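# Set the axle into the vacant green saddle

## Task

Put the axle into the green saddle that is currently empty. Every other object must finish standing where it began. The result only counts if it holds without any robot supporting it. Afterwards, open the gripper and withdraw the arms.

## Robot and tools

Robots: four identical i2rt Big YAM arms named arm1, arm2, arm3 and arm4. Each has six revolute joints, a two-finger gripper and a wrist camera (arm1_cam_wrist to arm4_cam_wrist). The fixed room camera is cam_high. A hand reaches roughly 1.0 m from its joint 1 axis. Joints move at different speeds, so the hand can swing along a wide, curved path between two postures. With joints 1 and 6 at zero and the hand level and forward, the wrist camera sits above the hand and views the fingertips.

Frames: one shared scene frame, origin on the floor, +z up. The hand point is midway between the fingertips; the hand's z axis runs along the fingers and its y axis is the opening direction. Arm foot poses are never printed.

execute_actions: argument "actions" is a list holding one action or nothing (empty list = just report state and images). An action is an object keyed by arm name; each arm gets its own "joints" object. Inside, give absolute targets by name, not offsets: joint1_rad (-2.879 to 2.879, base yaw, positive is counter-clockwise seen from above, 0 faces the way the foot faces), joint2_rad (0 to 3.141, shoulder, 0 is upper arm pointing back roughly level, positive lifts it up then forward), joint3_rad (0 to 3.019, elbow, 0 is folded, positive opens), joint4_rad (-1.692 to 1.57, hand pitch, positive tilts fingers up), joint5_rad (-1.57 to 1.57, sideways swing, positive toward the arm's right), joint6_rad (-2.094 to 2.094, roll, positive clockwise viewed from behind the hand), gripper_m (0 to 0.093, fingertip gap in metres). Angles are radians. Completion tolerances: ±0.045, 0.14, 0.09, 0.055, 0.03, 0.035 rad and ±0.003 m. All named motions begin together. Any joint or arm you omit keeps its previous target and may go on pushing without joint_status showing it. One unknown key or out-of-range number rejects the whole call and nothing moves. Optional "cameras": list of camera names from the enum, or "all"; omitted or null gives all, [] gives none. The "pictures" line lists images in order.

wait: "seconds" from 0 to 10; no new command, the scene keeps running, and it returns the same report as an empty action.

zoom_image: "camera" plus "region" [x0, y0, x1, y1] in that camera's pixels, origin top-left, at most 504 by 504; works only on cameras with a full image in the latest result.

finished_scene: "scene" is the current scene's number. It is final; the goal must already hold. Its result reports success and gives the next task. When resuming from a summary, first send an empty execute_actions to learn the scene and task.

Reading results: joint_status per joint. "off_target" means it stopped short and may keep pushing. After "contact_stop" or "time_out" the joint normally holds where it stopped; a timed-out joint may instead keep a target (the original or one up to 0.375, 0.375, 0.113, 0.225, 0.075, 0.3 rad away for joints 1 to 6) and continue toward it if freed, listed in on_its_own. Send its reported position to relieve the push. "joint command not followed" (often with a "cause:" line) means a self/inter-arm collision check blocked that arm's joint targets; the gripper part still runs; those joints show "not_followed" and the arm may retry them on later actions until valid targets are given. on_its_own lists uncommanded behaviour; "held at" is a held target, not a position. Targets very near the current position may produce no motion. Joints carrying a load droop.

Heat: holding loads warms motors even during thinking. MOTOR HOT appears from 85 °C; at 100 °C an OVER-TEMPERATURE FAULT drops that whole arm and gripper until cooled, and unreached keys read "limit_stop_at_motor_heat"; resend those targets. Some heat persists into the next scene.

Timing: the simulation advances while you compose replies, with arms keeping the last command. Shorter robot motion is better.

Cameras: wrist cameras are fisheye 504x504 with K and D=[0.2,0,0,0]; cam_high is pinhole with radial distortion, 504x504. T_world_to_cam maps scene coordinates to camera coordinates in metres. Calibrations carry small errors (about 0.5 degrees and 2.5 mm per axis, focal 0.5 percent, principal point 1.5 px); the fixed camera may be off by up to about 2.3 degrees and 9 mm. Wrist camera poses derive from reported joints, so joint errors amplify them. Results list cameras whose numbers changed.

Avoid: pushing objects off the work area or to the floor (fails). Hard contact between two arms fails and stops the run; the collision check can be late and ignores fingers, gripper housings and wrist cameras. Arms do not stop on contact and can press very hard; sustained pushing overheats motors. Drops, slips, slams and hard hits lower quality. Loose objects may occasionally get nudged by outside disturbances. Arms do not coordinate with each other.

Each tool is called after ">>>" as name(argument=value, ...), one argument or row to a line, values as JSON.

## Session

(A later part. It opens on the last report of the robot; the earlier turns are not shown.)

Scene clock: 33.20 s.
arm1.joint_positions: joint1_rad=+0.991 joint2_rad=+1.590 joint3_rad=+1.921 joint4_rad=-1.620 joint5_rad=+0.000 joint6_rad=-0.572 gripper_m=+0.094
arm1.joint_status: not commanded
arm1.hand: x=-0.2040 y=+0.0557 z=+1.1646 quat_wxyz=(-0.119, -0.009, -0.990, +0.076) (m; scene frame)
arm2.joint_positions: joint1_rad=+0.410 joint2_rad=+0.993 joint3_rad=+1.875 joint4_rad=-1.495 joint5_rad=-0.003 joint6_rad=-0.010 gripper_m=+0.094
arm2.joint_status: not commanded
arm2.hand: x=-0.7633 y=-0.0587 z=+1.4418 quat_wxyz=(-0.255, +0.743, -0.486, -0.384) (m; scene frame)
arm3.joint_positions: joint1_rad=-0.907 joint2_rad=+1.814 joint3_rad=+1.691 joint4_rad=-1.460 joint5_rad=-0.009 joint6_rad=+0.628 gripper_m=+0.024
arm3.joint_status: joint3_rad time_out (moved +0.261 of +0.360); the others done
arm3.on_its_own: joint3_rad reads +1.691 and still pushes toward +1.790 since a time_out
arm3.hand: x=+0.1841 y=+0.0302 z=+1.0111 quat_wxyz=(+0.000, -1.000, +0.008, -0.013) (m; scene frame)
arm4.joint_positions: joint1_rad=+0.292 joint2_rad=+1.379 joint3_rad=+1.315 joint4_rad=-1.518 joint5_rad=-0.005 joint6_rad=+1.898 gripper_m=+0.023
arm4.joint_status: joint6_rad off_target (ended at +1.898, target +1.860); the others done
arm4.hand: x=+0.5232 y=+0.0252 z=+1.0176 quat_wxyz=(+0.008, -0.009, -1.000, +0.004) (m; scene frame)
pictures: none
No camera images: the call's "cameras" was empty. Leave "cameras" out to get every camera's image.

>>> execute_actions(
  actions=[
    {"arm4":{"joints":{"joint1_rad":0.45,"joint2_rad":1.435,"joint3_rad":1.49,"joint4_rad":-1.525,"joint6_rad":2.04}},"arm3":{"joints":{"joint1_rad":-1.0,"joint2_rad":1.96,"joint3_rad":2.10,"joint4_rad":-1.56,"joint6_rad":0.53}}},
  ],
  cameras=["cam_high","arm1_cam_wrist","arm3_cam_wrist"],
)

Scene clock: 35.73 s.
arm1.joint_positions: joint1_rad=+0.991 joint2_rad=+1.590 joint3_rad=+1.921 joint4_rad=-1.620 joint5_rad=+0.000 joint6_rad=-0.572 gripper_m=+0.094
arm1.joint_status: not commanded
arm1.hand: x=-0.2040 y=+0.0557 z=+1.1646 quat_wxyz=(-0.119, -0.009, -0.990, +0.076) (m; scene frame)
arm2.joint_positions: joint1_rad=+0.410 joint2_rad=+0.993 joint3_rad=+1.875 joint4_rad=-1.495 joint5_rad=-0.003 joint6_rad=-0.010 gripper_m=+0.094
arm2.joint_status: not commanded
arm2.hand: x=-0.7633 y=-0.0587 z=+1.4418 quat_wxyz=(-0.255, +0.743, -0.486, -0.384) (m; scene frame)
arm3.joint_positions: joint1_rad=-0.990 joint2_rad=+1.994 joint3_rad=+1.988 joint4_rad=-1.563 joint5_rad=-0.006 joint6_rad=+0.540 gripper_m=+0.024
arm3.joint_status: joint3_rad time_out (moved +0.296 of +0.409); the others done
arm3.on_its_own: joint3_rad reads +1.988 and still pushes toward +2.100 since a time_out
arm3.hand: x=+0.1014 y=+0.0357 z=+1.0203 quat_wxyz=(-0.003, -1.000, +0.005, -0.007) (m; scene frame)
arm4.joint_positions: joint1_rad=+0.467 joint2_rad=+1.474 joint3_rad=+1.415 joint4_rad=-1.516 joint5_rad=-0.015 joint6_rad=+2.069 gripper_m=+0.023
arm4.joint_status: all done
arm4.hand: x=+0.4400 y=+0.0313 z=+1.0193 quat_wxyz=(+0.012, -0.007, -1.000, +0.004) (m; scene frame)
pictures: arm1_cam_wrist, arm3_cam_wrist, cam_high
camera_calibration (this result's frames):
arm1_cam_wrist: T_world_to_cam=[[-0.0318621, -0.987491, 0.154421, -0.133459], [-0.918049, 0.0900011, 0.386115, -0.639062], [-0.395184, -0.129464, -0.909433, 1.10834], [0, 0, 0, 1]] pos_world=[-0.152946, 0.0692158, 1.27532]
arm3_cam_wrist: T_world_to_cam=[[0.0003339, 0.999814, -0.0192696, -0.0166046], [0.800717, 0.011276, 0.598937, -0.686345], [0.599043, -0.0156295, -0.800565, 0.885445], [0, 0, 0, 1]] pos_world=[0.0191547, 0.0381798, 1.11961]
Images, in order (width x height): arm1_cam_wrist 504x504, arm3_cam_wrist 504x504, cam_high 504x504.

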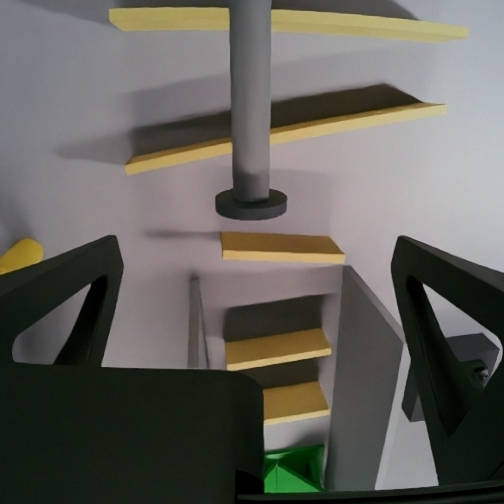

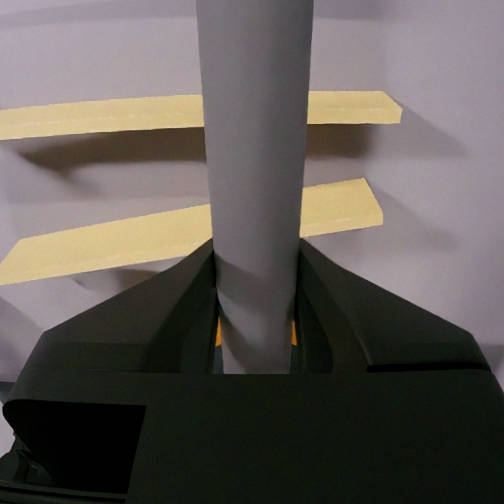

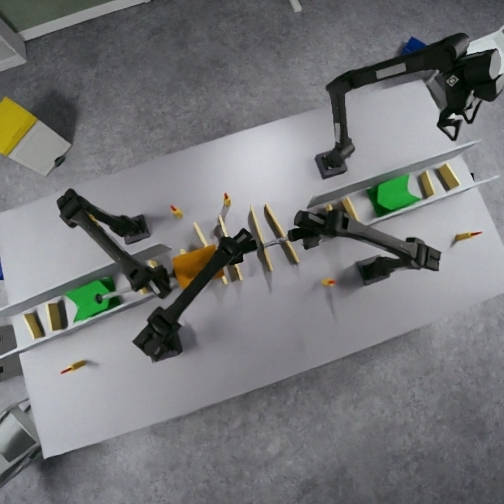

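>>> execute_actions(
  actions=[
    {"arm1":{"joints":{"joint2_rad":1.745,"joint4_rad":-1.65,"joint6_rad":-0.59}}},
  ],
  cameras=["arm1_cam_wrist"],
)

Scene clock: 36.93 s.
arm1.joint_positions: joint1_rad=+0.991 joint2_rad=+1.760 joint3_rad=+1.922 joint4_rad=-1.638 joint5_rad=+0.000 joint6_rad=-0.575 gripper_m=+0.094
arm1.joint_status: all done
arm1.hand: x=-0.1758 y=+0.0373 z=+1.0755 quat_wxyz=(-0.041, -0.008, -0.999, +0.025) (m; scene frame)
arm2.joint_positions: joint1_rad=+0.410 joint2_rad=+0.993 joint3_rad=+1.875 joint4_rad=-1.495 joint5_rad=-0.003 joint6_rad=-0.010 gripper_m=+0.094
arm2.joint_status: not commanded
arm2.hand: x=-0.7633 y=-0.0587 z=+1.4418 quat_wxyz=(-0.255, +0.743, -0.486, -0.384) (m; scene frame)
arm3.joint_positions: joint1_rad=-0.990 joint2_rad=+1.994 joint3_rad=+1.988 joint4_rad=-1.563 joint5_rad=-0.006 joint6_rad=+0.540 gripper_m=+0.024
arm3.joint_status: not commanded
arm3.on_its_own: joint3_rad reads +1.988 and still pushes toward +2.100 since a time_out
arm3.hand: x=+0.1014 y=+0.0357 z=+1.0203 quat_wxyz=(-0.003, -1.000, +0.005, -0.007) (m; scene frame)
arm4.joint_positions: joint1_rad=+0.467 joint2_rad=+1.474 joint3_rad=+1.415 joint4_rad=-1.516 joint5_rad=-0.015 joint6_rad=+2.069 gripper_m=+0.023
arm4.joint_status: not commanded
arm4.hand: x=+0.4400 y=+0.0313 z=+1.0193 quat_wxyz=(+0.012, -0.007, -1.000, +0.004) (m; scene frame)
pictures: arm1_cam_wrist
camera_calibration (this result's frames):
arm1_cam_wrist: T_world_to_cam=[[-0.012579, -0.998399, 0.0551405, -0.0264435], [-0.847066, 0.0399428, 0.529984, -0.717506], [-0.531339, -0.0400409, -0.846213, 0.940846], [0, 0, 0, 1]] pos_world=[-0.1082, 0.0399304, 1.17788]
Images, in order (width x height): arm1_cam_wrist 504x504.

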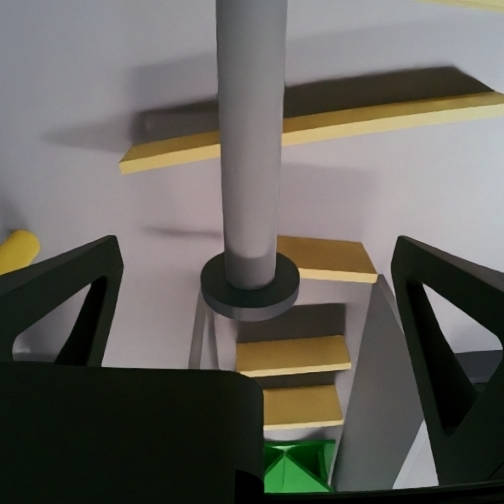

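>>> execute_actions(
  actions=[
    {"arm1":{"joints":{"joint2_rad":1.83,"joint3_rad":1.90,"joint4_rad":-1.635}}},
  ],
  cameras=["arm1_cam_wrist"],
)

Scene clock: 42.23 s.
arm1.joint_positions: joint1_rad=+0.991 joint2_rad=+1.823 joint3_rad=+1.893 joint4_rad=-1.638 joint5_rad=+0.000 joint6_rad=-0.575 gripper_m=+0.094
arm1.joint_status: all done
arm1.hand: x=-0.1727 y=+0.0355 z=+1.0303 quat_wxyz=(-0.003, -0.007, -1.000, +0.000) (m; scene frame)
arm2.joint_positions: joint1_rad=+0.410 joint2_rad=+0.993 joint3_rad=+1.875 joint4_rad=-1.495 joint5_rad=-0.003 joint6_rad=-0.010 gripper_m=+0.094
arm2.joint_status: not commanded
arm2.hand: x=-0.7633 y=-0.0587 z=+1.4418 quat_wxyz=(-0.255, +0.743, -0.486, -0.384) (m; scene frame)
arm3.joint_positions: joint1_rad=-0.990 joint2_rad=+1.994 joint3_rad=+1.988 joint4_rad=-1.563 joint5_rad=-0.006 joint6_rad=+0.540 gripper_m=+0.024
arm3.joint_status: not commanded
arm3.on_its_own: joint3_rad reads +1.988 and still pushes toward +2.100 since a time_out
arm3.hand: x=+0.1014 y=+0.0357 z=+1.0203 quat_wxyz=(-0.003, -1.000, +0.005, -0.007) (m; scene frame)
arm4.joint_positions: joint1_rad=+0.467 joint2_rad=+1.474 joint3_rad=+1.415 joint4_rad=-1.516 joint5_rad=-0.015 joint6_rad=+2.069 gripper_m=+0.023
arm4.joint_status: not commanded
arm4.hand: x=+0.4400 y=+0.0313 z=+1.0193 quat_wxyz=(+0.012, -0.007, -1.000, +0.004) (m; scene frame)
pictures: arm1_cam_wrist
camera_calibration (this result's frames):
arm1_cam_wrist: T_world_to_cam=[[-0.00952679, -0.999943, 0.00488115, 0.0266043], [-0.804094, 0.0105624, 0.594408, -0.748748], [-0.594425, 0.0017379, -0.804149, 0.848432], [0, 0, 0, 1]] pos_world=[-0.0974808, 0.0330368, 1.1272]
Images, in order (width x height): arm1_cam_wrist 504x504.

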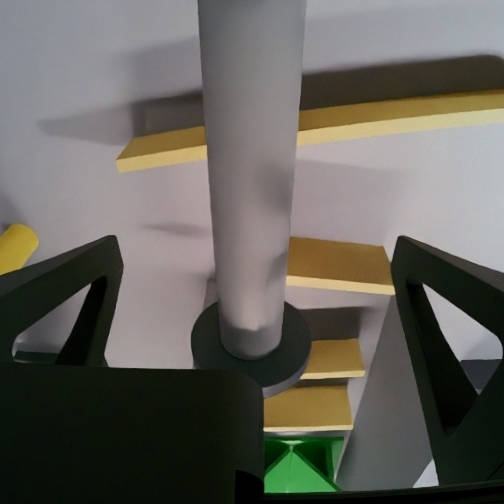

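>>> execute_actions(
  actions=[
    {"arm1":{"joints":{"joint2_rad":1.875,"joint4_rad":-1.585}}},
  ],
  cameras=["arm1_cam_wrist"],
)

Scene clock: 43.13 s.
arm1.joint_positions: joint1_rad=+0.991 joint2_rad=+1.859 joint3_rad=+1.893 joint4_rad=-1.599 joint5_rad=+0.000 joint6_rad=-0.575 gripper_m=+0.094
arm1.joint_status: all done
arm1.hand: x=-0.1611 y=+0.0278 z=+1.0102 quat_wxyz=(-0.004, -0.007, -1.000, +0.000) (m; scene frame)
arm2.joint_positions: joint1_rad=+0.410 joint2_rad=+0.993 joint3_rad=+1.875 joint4_rad=-1.495 joint5_rad=-0.003 joint6_rad=-0.010 gripper_m=+0.094
arm2.joint_status: not commanded
arm2.hand: x=-0.7633 y=-0.0587 z=+1.4418 quat_wxyz=(-0.255, +0.743, -0.486, -0.384) (m; scene frame)
arm3.joint_positions: joint1_rad=-0.990 joint2_rad=+1.994 joint3_rad=+1.988 joint4_rad=-1.563 joint5_rad=-0.006 joint6_rad=+0.540 gripper_m=+0.024
arm3.joint_status: not commanded
arm3.on_its_own: joint3_rad reads +1.988 and still pushes toward +2.100 since a time_out
arm3.hand: x=+0.1014 y=+0.0357 z=+1.0203 quat_wxyz=(-0.003, -1.000, +0.005, -0.007) (m; scene frame)
arm4.joint_positions: joint1_rad=+0.467 joint2_rad=+1.474 joint3_rad=+1.415 joint4_rad=-1.516 joint5_rad=-0.015 joint6_rad=+2.069 gripper_m=+0.023
arm4.joint_status: not commanded
arm4.hand: x=+0.4400 y=+0.0313 z=+1.0193 quat_wxyz=(+0.012, -0.007, -1.000, +0.004) (m; scene frame)
pictures: arm1_cam_wrist
camera_calibration (this result's frames):
arm1_cam_wrist: T_world_to_cam=[[-0.00954316, -0.999937, 0.00592671, 0.0180798], [-0.805035, 0.0111985, 0.593121, -0.726279], [-0.59315, 0.000889037, -0.805092, 0.840411], [0, 0, 0, 1]] pos_world=[-0.0860182, 0.0254648, 1.10727]
Images, in order (width x height): arm1_cam_wrist 504x504.

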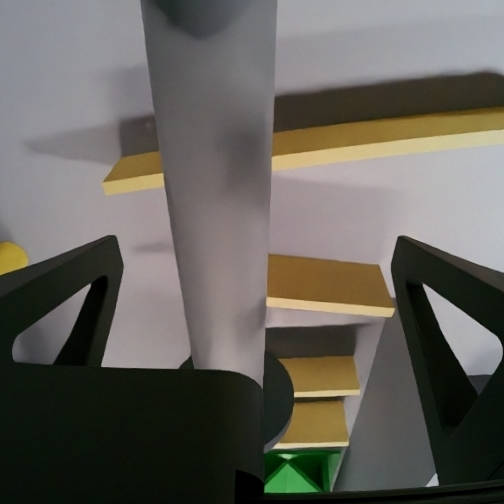

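>>> execute_actions(
  actions=[
    {"arm1":{"joints":{"joint1_rad":1.015,"gripper_m":0.06}}},
  ],
  cameras=[],
)

>>> execute_actions(
  actions=[
    {"arm1":{"joints":{"gripper_m":0}}},
  ],
  cameras=["arm1_cam_wrist"],
)

Scene clock: 44.03 s.
arm1.joint_positions: joint1_rad=+1.012 joint2_rad=+1.859 joint3_rad=+1.893 joint4_rad=-1.599 joint5_rad=+0.000 joint6_rad=-0.575 gripper_m=+0.060
arm1.joint_status: all done
arm1.hand: x=-0.1543 y=+0.0381 z=+1.0103 quat_wxyz=(-0.004, +0.003, -1.000, +0.000) (m; scene frame)
arm2.joint_positions: joint1_rad=+0.410 joint2_rad=+0.993 joint3_rad=+1.875 joint4_rad=-1.495 joint5_rad=-0.003 joint6_rad=-0.010 gripper_m=+0.094
arm2.joint_status: not commanded
arm2.hand: x=-0.7633 y=-0.0587 z=+1.4418 quat_wxyz=(-0.255, +0.743, -0.486, -0.384) (m; scene frame)
arm3.joint_positions: joint1_rad=-0.990 joint2_rad=+1.994 joint3_rad=+1.988 joint4_rad=-1.563 joint5_rad=-0.006 joint6_rad=+0.540 gripper_m=+0.024
arm3.joint_status: not commanded
arm3.on_its_own: joint3_rad reads +1.988 and still pushes toward +2.100 since a time_out
arm3.hand: x=+0.1014 y=+0.0357 z=+1.0203 quat_wxyz=(-0.003, -1.000, +0.005, -0.007) (m; scene frame)
arm4.joint_positions: joint1_rad=+0.467 joint2_rad=+1.474 joint3_rad=+1.415 joint4_rad=-1.516 joint5_rad=-0.015 joint6_rad=+2.069 gripper_m=+0.023
arm4.joint_status: not commanded
arm4.hand: x=+0.4400 y=+0.0313 z=+1.0193 quat_wxyz=(+0.012, -0.007, -1.000, +0.004) (m; scene frame)
pictures: none
No camera images: the call's "cameras" was empty. Leave "cameras" out to get every camera's image.

Scene clock: 44.67 s.
arm1.joint_positions: joint1_rad=+1.012 joint2_rad=+1.859 joint3_rad=+1.893 joint4_rad=-1.598 joint5_rad=+0.001 joint6_rad=-0.567 gripper_m=+0.023
arm1.joint_status: gripper_m off_target (ended at +0.023, target +0.000)
arm1.hand: x=-0.1542 y=+0.0375 z=+1.0103 quat_wxyz=(-0.004, -0.001, -1.000, +0.001) (m; scene frame)
arm2.joint_positions: joint1_rad=+0.410 joint2_rad=+0.993 joint3_rad=+1.875 joint4_rad=-1.495 joint5_rad=-0.003 joint6_rad=-0.010 gripper_m=+0.094
arm2.joint_status: not commanded
arm2.hand: x=-0.7633 y=-0.0587 z=+1.4418 quat_wxyz=(-0.255, +0.743, -0.486, -0.384) (m; scene frame)
arm3.joint_positions: joint1_rad=-0.990 joint2_rad=+1.994 joint3_rad=+1.988 joint4_rad=-1.563 joint5_rad=-0.006 joint6_rad=+0.540 gripper_m=+0.024
arm3.joint_status: not commanded
arm3.on_its_own: joint3_rad reads +1.988 and still pushes toward +2.100 since a time_out
arm3.hand: x=+0.1014 y=+0.0358 z=+1.0203 quat_wxyz=(-0.003, -1.000, +0.005, -0.007) (m; scene frame)
arm4.joint_positions: joint1_rad=+0.467 joint2_rad=+1.474 joint3_rad=+1.415 joint4_rad=-1.516 joint5_rad=-0.015 joint6_rad=+2.069 gripper_m=+0.023
arm4.joint_status: not commanded
arm4.hand: x=+0.4399 y=+0.0314 z=+1.0194 quat_wxyz=(+0.013, -0.007, -1.000, +0.004) (m; scene frame)
pictures: arm1_cam_wrist
camera_calibration (this result's frames):
arm1_cam_wrist: T_world_to_cam=[[0.00340724, -0.999964, 0.00772607, 0.028093], [-0.805543, 0.00183335, 0.592535, -0.720037], [-0.592528, -0.00824259, -0.805508, 0.845366], [0, 0, 0, 1]] pos_world=[-0.0792135, 0.03638, 1.10738]
Images, in order (width x height): arm1_cam_wrist 504x504.

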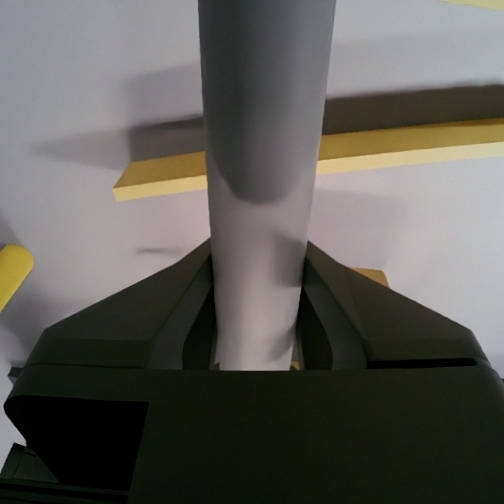

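>>> execute_actions(
  actions=[
    {"arm1":{"joints":{"joint2_rad":1.83,"joint3_rad":1.955}},"arm4":{"joints":{"joint2_rad":1.42,"joint3_rad":1.52}},"arm3":{"joints":{"joint2_rad":1.985,"joint3_rad":2.03}}},
  ],
  cameras=[],
)

>>> execute_actions(
  actions=[
    {"arm3":{"joints":{"gripper_m":0.093}}},
  ],
  cameras=["arm1_cam_wrist","arm4_cam_wrist","arm3_cam_wrist"],
)

Scene clock: 46.47 s.
arm1.joint_positions: joint1_rad=+1.012 joint2_rad=+1.859 joint3_rad=+1.893 joint4_rad=-1.597 joint5_rad=+0.001 joint6_rad=-0.567 gripper_m=+0.023
arm1.joint_status: all done
arm1.hand: x=-0.1541 y=+0.0375 z=+1.0103 quat_wxyz=(-0.004, -0.001, -1.000, +0.001) (m; scene frame)
arm2.joint_positions: joint1_rad=+0.410 joint2_rad=+0.993 joint3_rad=+1.875 joint4_rad=-1.495 joint5_rad=-0.003 joint6_rad=-0.010 gripper_m=+0.094
arm2.joint_status: not commanded
arm2.hand: x=-0.7633 y=-0.0587 z=+1.4418 quat_wxyz=(-0.255, +0.743, -0.486, -0.384) (m; scene frame)
arm3.joint_positions: joint1_rad=-0.990 joint2_rad=+1.994 joint3_rad=+1.988 joint4_rad=-1.565 joint5_rad=-0.003 joint6_rad=+0.536 gripper_m=+0.024
arm3.joint_status: all done
arm3.hand: x=+0.1017 y=+0.0365 z=+1.0203 quat_wxyz=(-0.001, -1.000, +0.004, -0.007) (m; scene frame)
arm4.joint_positions: joint1_rad=+0.466 joint2_rad=+1.474 joint3_rad=+1.425 joint4_rad=-1.516 joint5_rad=-0.012 joint6_rad=+2.064 gripper_m=+0.023
arm4.joint_status: joint3_rad time_out (moved +0.010 of +0.105); the others done
arm4.on_its_own: joint3_rad reads +1.425 and still pushes toward +1.520 since a time_out
arm4.hand: x=+0.4396 y=+0.0342 z=+1.0232 quat_wxyz=(+0.014, -0.005, -1.000, -0.001) (m; scene frame)
pictures: none
No camera images: the call's "cameras" was empty. Leave "cameras" out to get every camera's image.

not run: a stop came earlier in this reply.

>>> execute_actions(
  actions=[
    {"arm3":{"joints":{"gripper_m":0.093}}},
  ],
  cameras=["arm1_cam_wrist","arm4_cam_wrist","arm3_cam_wrist"],
)

Scene clock: 47.40 s.
arm1.joint_positions: joint1_rad=+1.012 joint2_rad=+1.859 joint3_rad=+1.893 joint4_rad=-1.592 joint5_rad=-0.003 joint6_rad=-0.567 gripper_m=+0.023
arm1.joint_status: not commanded
arm1.hand: x=-0.1526 y=+0.0375 z=+1.0103 quat_wxyz=(-0.008, -0.001, -1.000, +0.001) (m; scene frame)
arm2.joint_positions: joint1_rad=+0.410 joint2_rad=+0.993 joint3_rad=+1.875 joint4_rad=-1.495 joint5_rad=-0.003 joint6_rad=-0.010 gripper_m=+0.094
arm2.joint_status: not commanded
arm2.hand: x=-0.7633 y=-0.0587 z=+1.4418 quat_wxyz=(-0.255, +0.743, -0.486, -0.384) (m; scene frame)
arm3.joint_positions: joint1_rad=-0.990 joint2_rad=+1.994 joint3_rad=+1.988 joint4_rad=-1.565 joint5_rad=-0.003 joint6_rad=+0.536 gripper_m=+0.093
arm3.joint_status: all done
arm3.hand: x=+0.1017 y=+0.0365 z=+1.0203 quat_wxyz=(-0.001, -1.000, +0.004, -0.007) (m; scene frame)
arm4.joint_positions: joint1_rad=+0.463 joint2_rad=+1.474 joint3_rad=+1.425 joint4_rad=-1.516 joint5_rad=-0.009 joint6_rad=+2.060 gripper_m=+0.023
arm4.joint_status: not commanded
arm4.on_its_own: joint3_rad reads +1.425 and still pushes toward +1.520 since a time_out
arm4.hand: x=+0.4412 y=+0.0350 z=+1.0232 quat_wxyz=(+0.012, -0.005, -1.000, -0.002) (m; scene frame)
pictures: arm1_cam_wrist, arm3_cam_wrist, arm4_cam_wrist
camera_calibration (this result's frames):
arm1_cam_wrist: T_world_to_cam=[[0.00338031, -0.99997, 0.00697582, 0.0287466], [-0.809839, 0.0013549, 0.586651, -0.713445], [-0.586642, -0.00763235, -0.80981, 0.851556], [0, 0, 0, 1]] pos_world=[-0.0783138, 0.0362118, 1.10794]
arm3_cam_wrist: T_world_to_cam=[[-0.00351503, 0.999876, -0.0153443, -0.0210049], [0.800223, 0.0120144, 0.599582, -0.687232], [0.599692, -0.0101713, -0.800166, 0.884606], [0, 0, 0, 1]] pos_world=[0.0193742, 0.0382566, 1.11956]
arm4_cam_wrist: T_world_to_cam=[[-0.00768211, -0.99997, -0.000291102, 0.0392137], [-0.788406, 0.00587773, 0.615127, -0.276527], [-0.615107, 0.00495498, -0.788428, 1.20275], [0, 0, 0, 1]] pos_world=[0.522108, 0.0348783, 1.1184]
Images, in order (width x height): arm1_cam_wrist 504x504, arm3_cam_wrist 504x504, arm4_cam_wrist 504x504.

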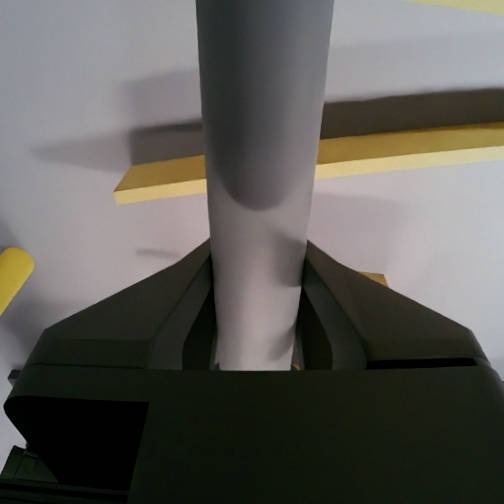

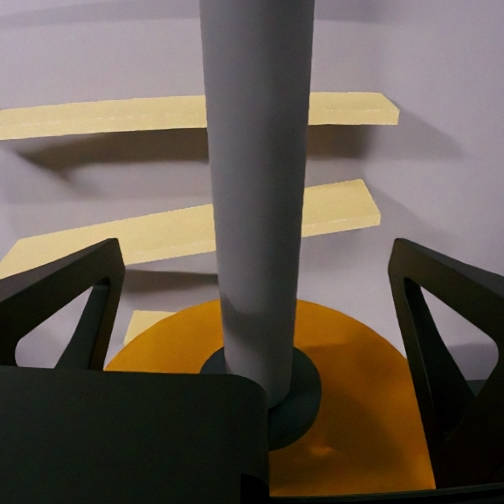

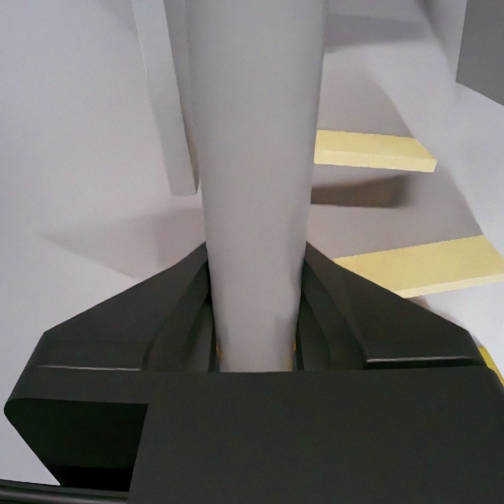

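>>> execute_actions(
  actions=[
    {"arm3":{"joints":{"joint2_rad":1.75,"joint3_rad":2.07}}},
  ],
  cameras=[],
)

>>> execute_actions(
  actions=[
    {"arm3":{"joints":{"joint1_rad":-1.1,"joint2_rad":1.1,"joint3_rad":1.6}}},
  ],
  cameras=[],
)

>>> execute_actions(
  actions=[
    {"arm3":{"joints":{"joint2_rad":0.55,"joint3_rad":0.95,"joint4_rad":-1.65,"joint6_rad":1.0}}},
  ],
  cameras=[],
)

>>> execute_actions(
  actions=[
    {"arm3":{"joints":{"joint1_rad":0.277,"joint6_rad":1.82}}},
  ],
  cameras=["cam_high"],
)

>>> execute_actions(
  actions=[
    {"arm3":{"joints":{"joint2_rad":0.95,"joint3_rad":1.27,"joint4_rad":-1.62}}},
  ],
  cameras=[],
)

>>> execute_actions(
  actions=[
    {"arm3":{"joints":{"joint2_rad":1.175}}},
  ],
  cameras=["cam_high","arm3_cam_wrist"],
)

Scene clock: 49.83 s.
arm1.joint_positions: joint1_rad=+1.012 joint2_rad=+1.859 joint3_rad=+1.893 joint4_rad=-1.592 joint5_rad=-0.003 joint6_rad=-0.567 gripper_m=+0.023
arm1.joint_status: not commanded
arm1.hand: x=-0.1526 y=+0.0375 z=+1.0103 quat_wxyz=(-0.008, -0.001, -1.000, +0.001) (m; scene frame)
arm2.joint_positions: joint1_rad=+0.410 joint2_rad=+0.993 joint3_rad=+1.875 joint4_rad=-1.495 joint5_rad=-0.003 joint6_rad=-0.010 gripper_m=+0.094
arm2.joint_status: not commanded
arm2.hand: x=-0.7633 y=-0.0587 z=+1.4418 quat_wxyz=(-0.255, +0.743, -0.486, -0.384) (m; scene frame)
arm3.joint_positions: joint1_rad=-0.990 joint2_rad=+1.731 joint3_rad=+2.041 joint4_rad=-1.565 joint5_rad=-0.003 joint6_rad=+0.536 gripper_m=+0.093
arm3.joint_status: all done
arm3.hand: x=+0.1269 y=+0.0525 z=+1.1977 quat_wxyz=(-0.081, -0.988, +0.004, +0.129) (m; scene frame)
arm4.joint_positions: joint1_rad=+0.463 joint2_rad=+1.474 joint3_rad=+1.425 joint4_rad=-1.516 joint5_rad=-0.009 joint6_rad=+2.060 gripper_m=+0.023
arm4.joint_status: not commanded
arm4.on_its_own: joint3_rad reads +1.425 and still pushes toward +1.520 since a time_out
arm4.hand: x=+0.4412 y=+0.0350 z=+1.0232 quat_wxyz=(+0.012, -0.005, -1.000, -0.002) (m; scene frame)
pictures: none
No camera images: the call's "cameras" was empty. Leave "cameras" out to get every camera's image.

Scene clock: 51.60 s.
arm1.joint_positions: joint1_rad=+1.012 joint2_rad=+1.859 joint3_rad=+1.893 joint4_rad=-1.592 joint5_rad=-0.003 joint6_rad=-0.567 gripper_m=+0.023
arm1.joint_status: not commanded
arm1.hand: x=-0.1526 y=+0.0375 z=+1.0103 quat_wxyz=(-0.008, -0.001, -1.000, +0.001) (m; scene frame)
arm2.joint_positions: joint1_rad=+0.410 joint2_rad=+0.993 joint3_rad=+1.875 joint4_rad=-1.495 joint5_rad=-0.003 joint6_rad=-0.010 gripper_m=+0.094
arm2.joint_status: not commanded
arm2.hand: x=-0.7633 y=-0.0587 z=+1.4418 quat_wxyz=(-0.255, +0.743, -0.486, -0.384) (m; scene frame)
arm3.joint_positions: joint1_rad=-1.109 joint2_rad=+1.099 joint3_rad=+1.607 joint4_rad=-1.563 joint5_rad=-0.002 joint6_rad=+0.536 gripper_m=+0.093
arm3.joint_status: all done
arm3.hand: x=+0.2995 y=+0.2047 z=+1.2941 quat_wxyz=(-0.117, -0.966, +0.061, +0.221) (m; scene frame)
arm4.joint_positions: joint1_rad=+0.463 joint2_rad=+1.474 joint3_rad=+1.425 joint4_rad=-1.516 joint5_rad=-0.009 joint6_rad=+2.060 gripper_m=+0.023
arm4.joint_status: not commanded
arm4.on_its_own: joint3_rad reads +1.425 and still pushes toward +1.520 since a time_out
arm4.hand: x=+0.4412 y=+0.0350 z=+1.0232 quat_wxyz=(+0.012, -0.005, -1.000, -0.002) (m; scene frame)
pictures: none
No camera images: the call's "cameras" was empty. Leave "cameras" out to get every camera's image.

Scene clock: 53.10 s.
arm1.joint_positions: joint1_rad=+1.012 joint2_rad=+1.859 joint3_rad=+1.893 joint4_rad=-1.592 joint5_rad=-0.003 joint6_rad=-0.567 gripper_m=+0.023
arm1.joint_status: not commanded
arm1.hand: x=-0.1526 y=+0.0375 z=+1.0103 quat_wxyz=(-0.008, -0.001, -1.000, +0.001) (m; scene frame)
arm2.joint_positions: joint1_rad=+0.410 joint2_rad=+0.993 joint3_rad=+1.875 joint4_rad=-1.495 joint5_rad=-0.003 joint6_rad=-0.010 gripper_m=+0.094
arm2.joint_status: not commanded
arm2.hand: x=-0.7633 y=-0.0587 z=+1.4418 quat_wxyz=(-0.255, +0.743, -0.486, -0.384) (m; scene frame)
arm3.joint_positions: joint1_rad=-1.109 joint2_rad=+0.544 joint3_rad=+0.955 joint4_rad=-1.644 joint5_rad=-0.002 joint6_rad=+0.987 gripper_m=+0.093
arm3.joint_status: all done
arm3.hand: x=+0.4853 y=+0.2846 z=+1.1309 quat_wxyz=(-0.107, -0.946, +0.281, +0.123) (m; scene frame)
arm4.joint_positions: joint1_rad=+0.463 joint2_rad=+1.474 joint3_rad=+1.425 joint4_rad=-1.516 joint5_rad=-0.009 joint6_rad=+2.060 gripper_m=+0.023
arm4.joint_status: not commanded
arm4.on_its_own: joint3_rad reads +1.425 and still pushes toward +1.520 since a time_out
arm4.hand: x=+0.4412 y=+0.0350 z=+1.0232 quat_wxyz=(+0.012, -0.005, -1.000, -0.002) (m; scene frame)
pictures: none
No camera images: the call's "cameras" was empty. Leave "cameras" out to get every camera's image.

Scene clock: 54.87 s.
arm1.joint_positions: joint1_rad=+1.012 joint2_rad=+1.859 joint3_rad=+1.893 joint4_rad=-1.592 joint5_rad=-0.003 joint6_rad=-0.567 gripper_m=+0.023
arm1.joint_status: not commanded
arm1.hand: x=-0.1526 y=+0.0375 z=+1.0103 quat_wxyz=(-0.008, -0.001, -1.000, +0.001) (m; scene frame)
arm2.joint_positions: joint1_rad=+0.410 joint2_rad=+0.993 joint3_rad=+1.875 joint4_rad=-1.495 joint5_rad=-0.003 joint6_rad=-0.010 gripper_m=+0.094
arm2.joint_status: not commanded
arm2.hand: x=-0.7633 y=-0.0587 z=+1.4418 quat_wxyz=(-0.255, +0.743, -0.486, -0.384) (m; scene frame)
arm3.joint_positions: joint1_rad=+0.270 joint2_rad=+0.544 joint3_rad=+0.955 joint4_rad=-1.644 joint5_rad=-0.002 joint6_rad=+1.807 gripper_m=+0.093
arm3.joint_status: all done
arm3.hand: x=+0.6718 y=+0.1893 z=+1.1331 quat_wxyz=(-0.164, -0.985, +0.009, -0.045) (m; scene frame)
arm4.joint_positions: joint1_rad=+0.463 joint2_rad=+1.474 joint3_rad=+1.425 joint4_rad=-1.516 joint5_rad=-0.009 joint6_rad=+2.060 gripper_m=+0.023
arm4.joint_status: not commanded
arm4.on_its_own: joint3_rad reads +1.425 and still pushes toward +1.520 since a time_out
arm4.hand: x=+0.4412 y=+0.0350 z=+1.0232 quat_wxyz=(+0.012, -0.005, -1.000, -0.002) (m; scene frame)
pictures: cam_high
Images, in order (width x height): cam_high 504x504.

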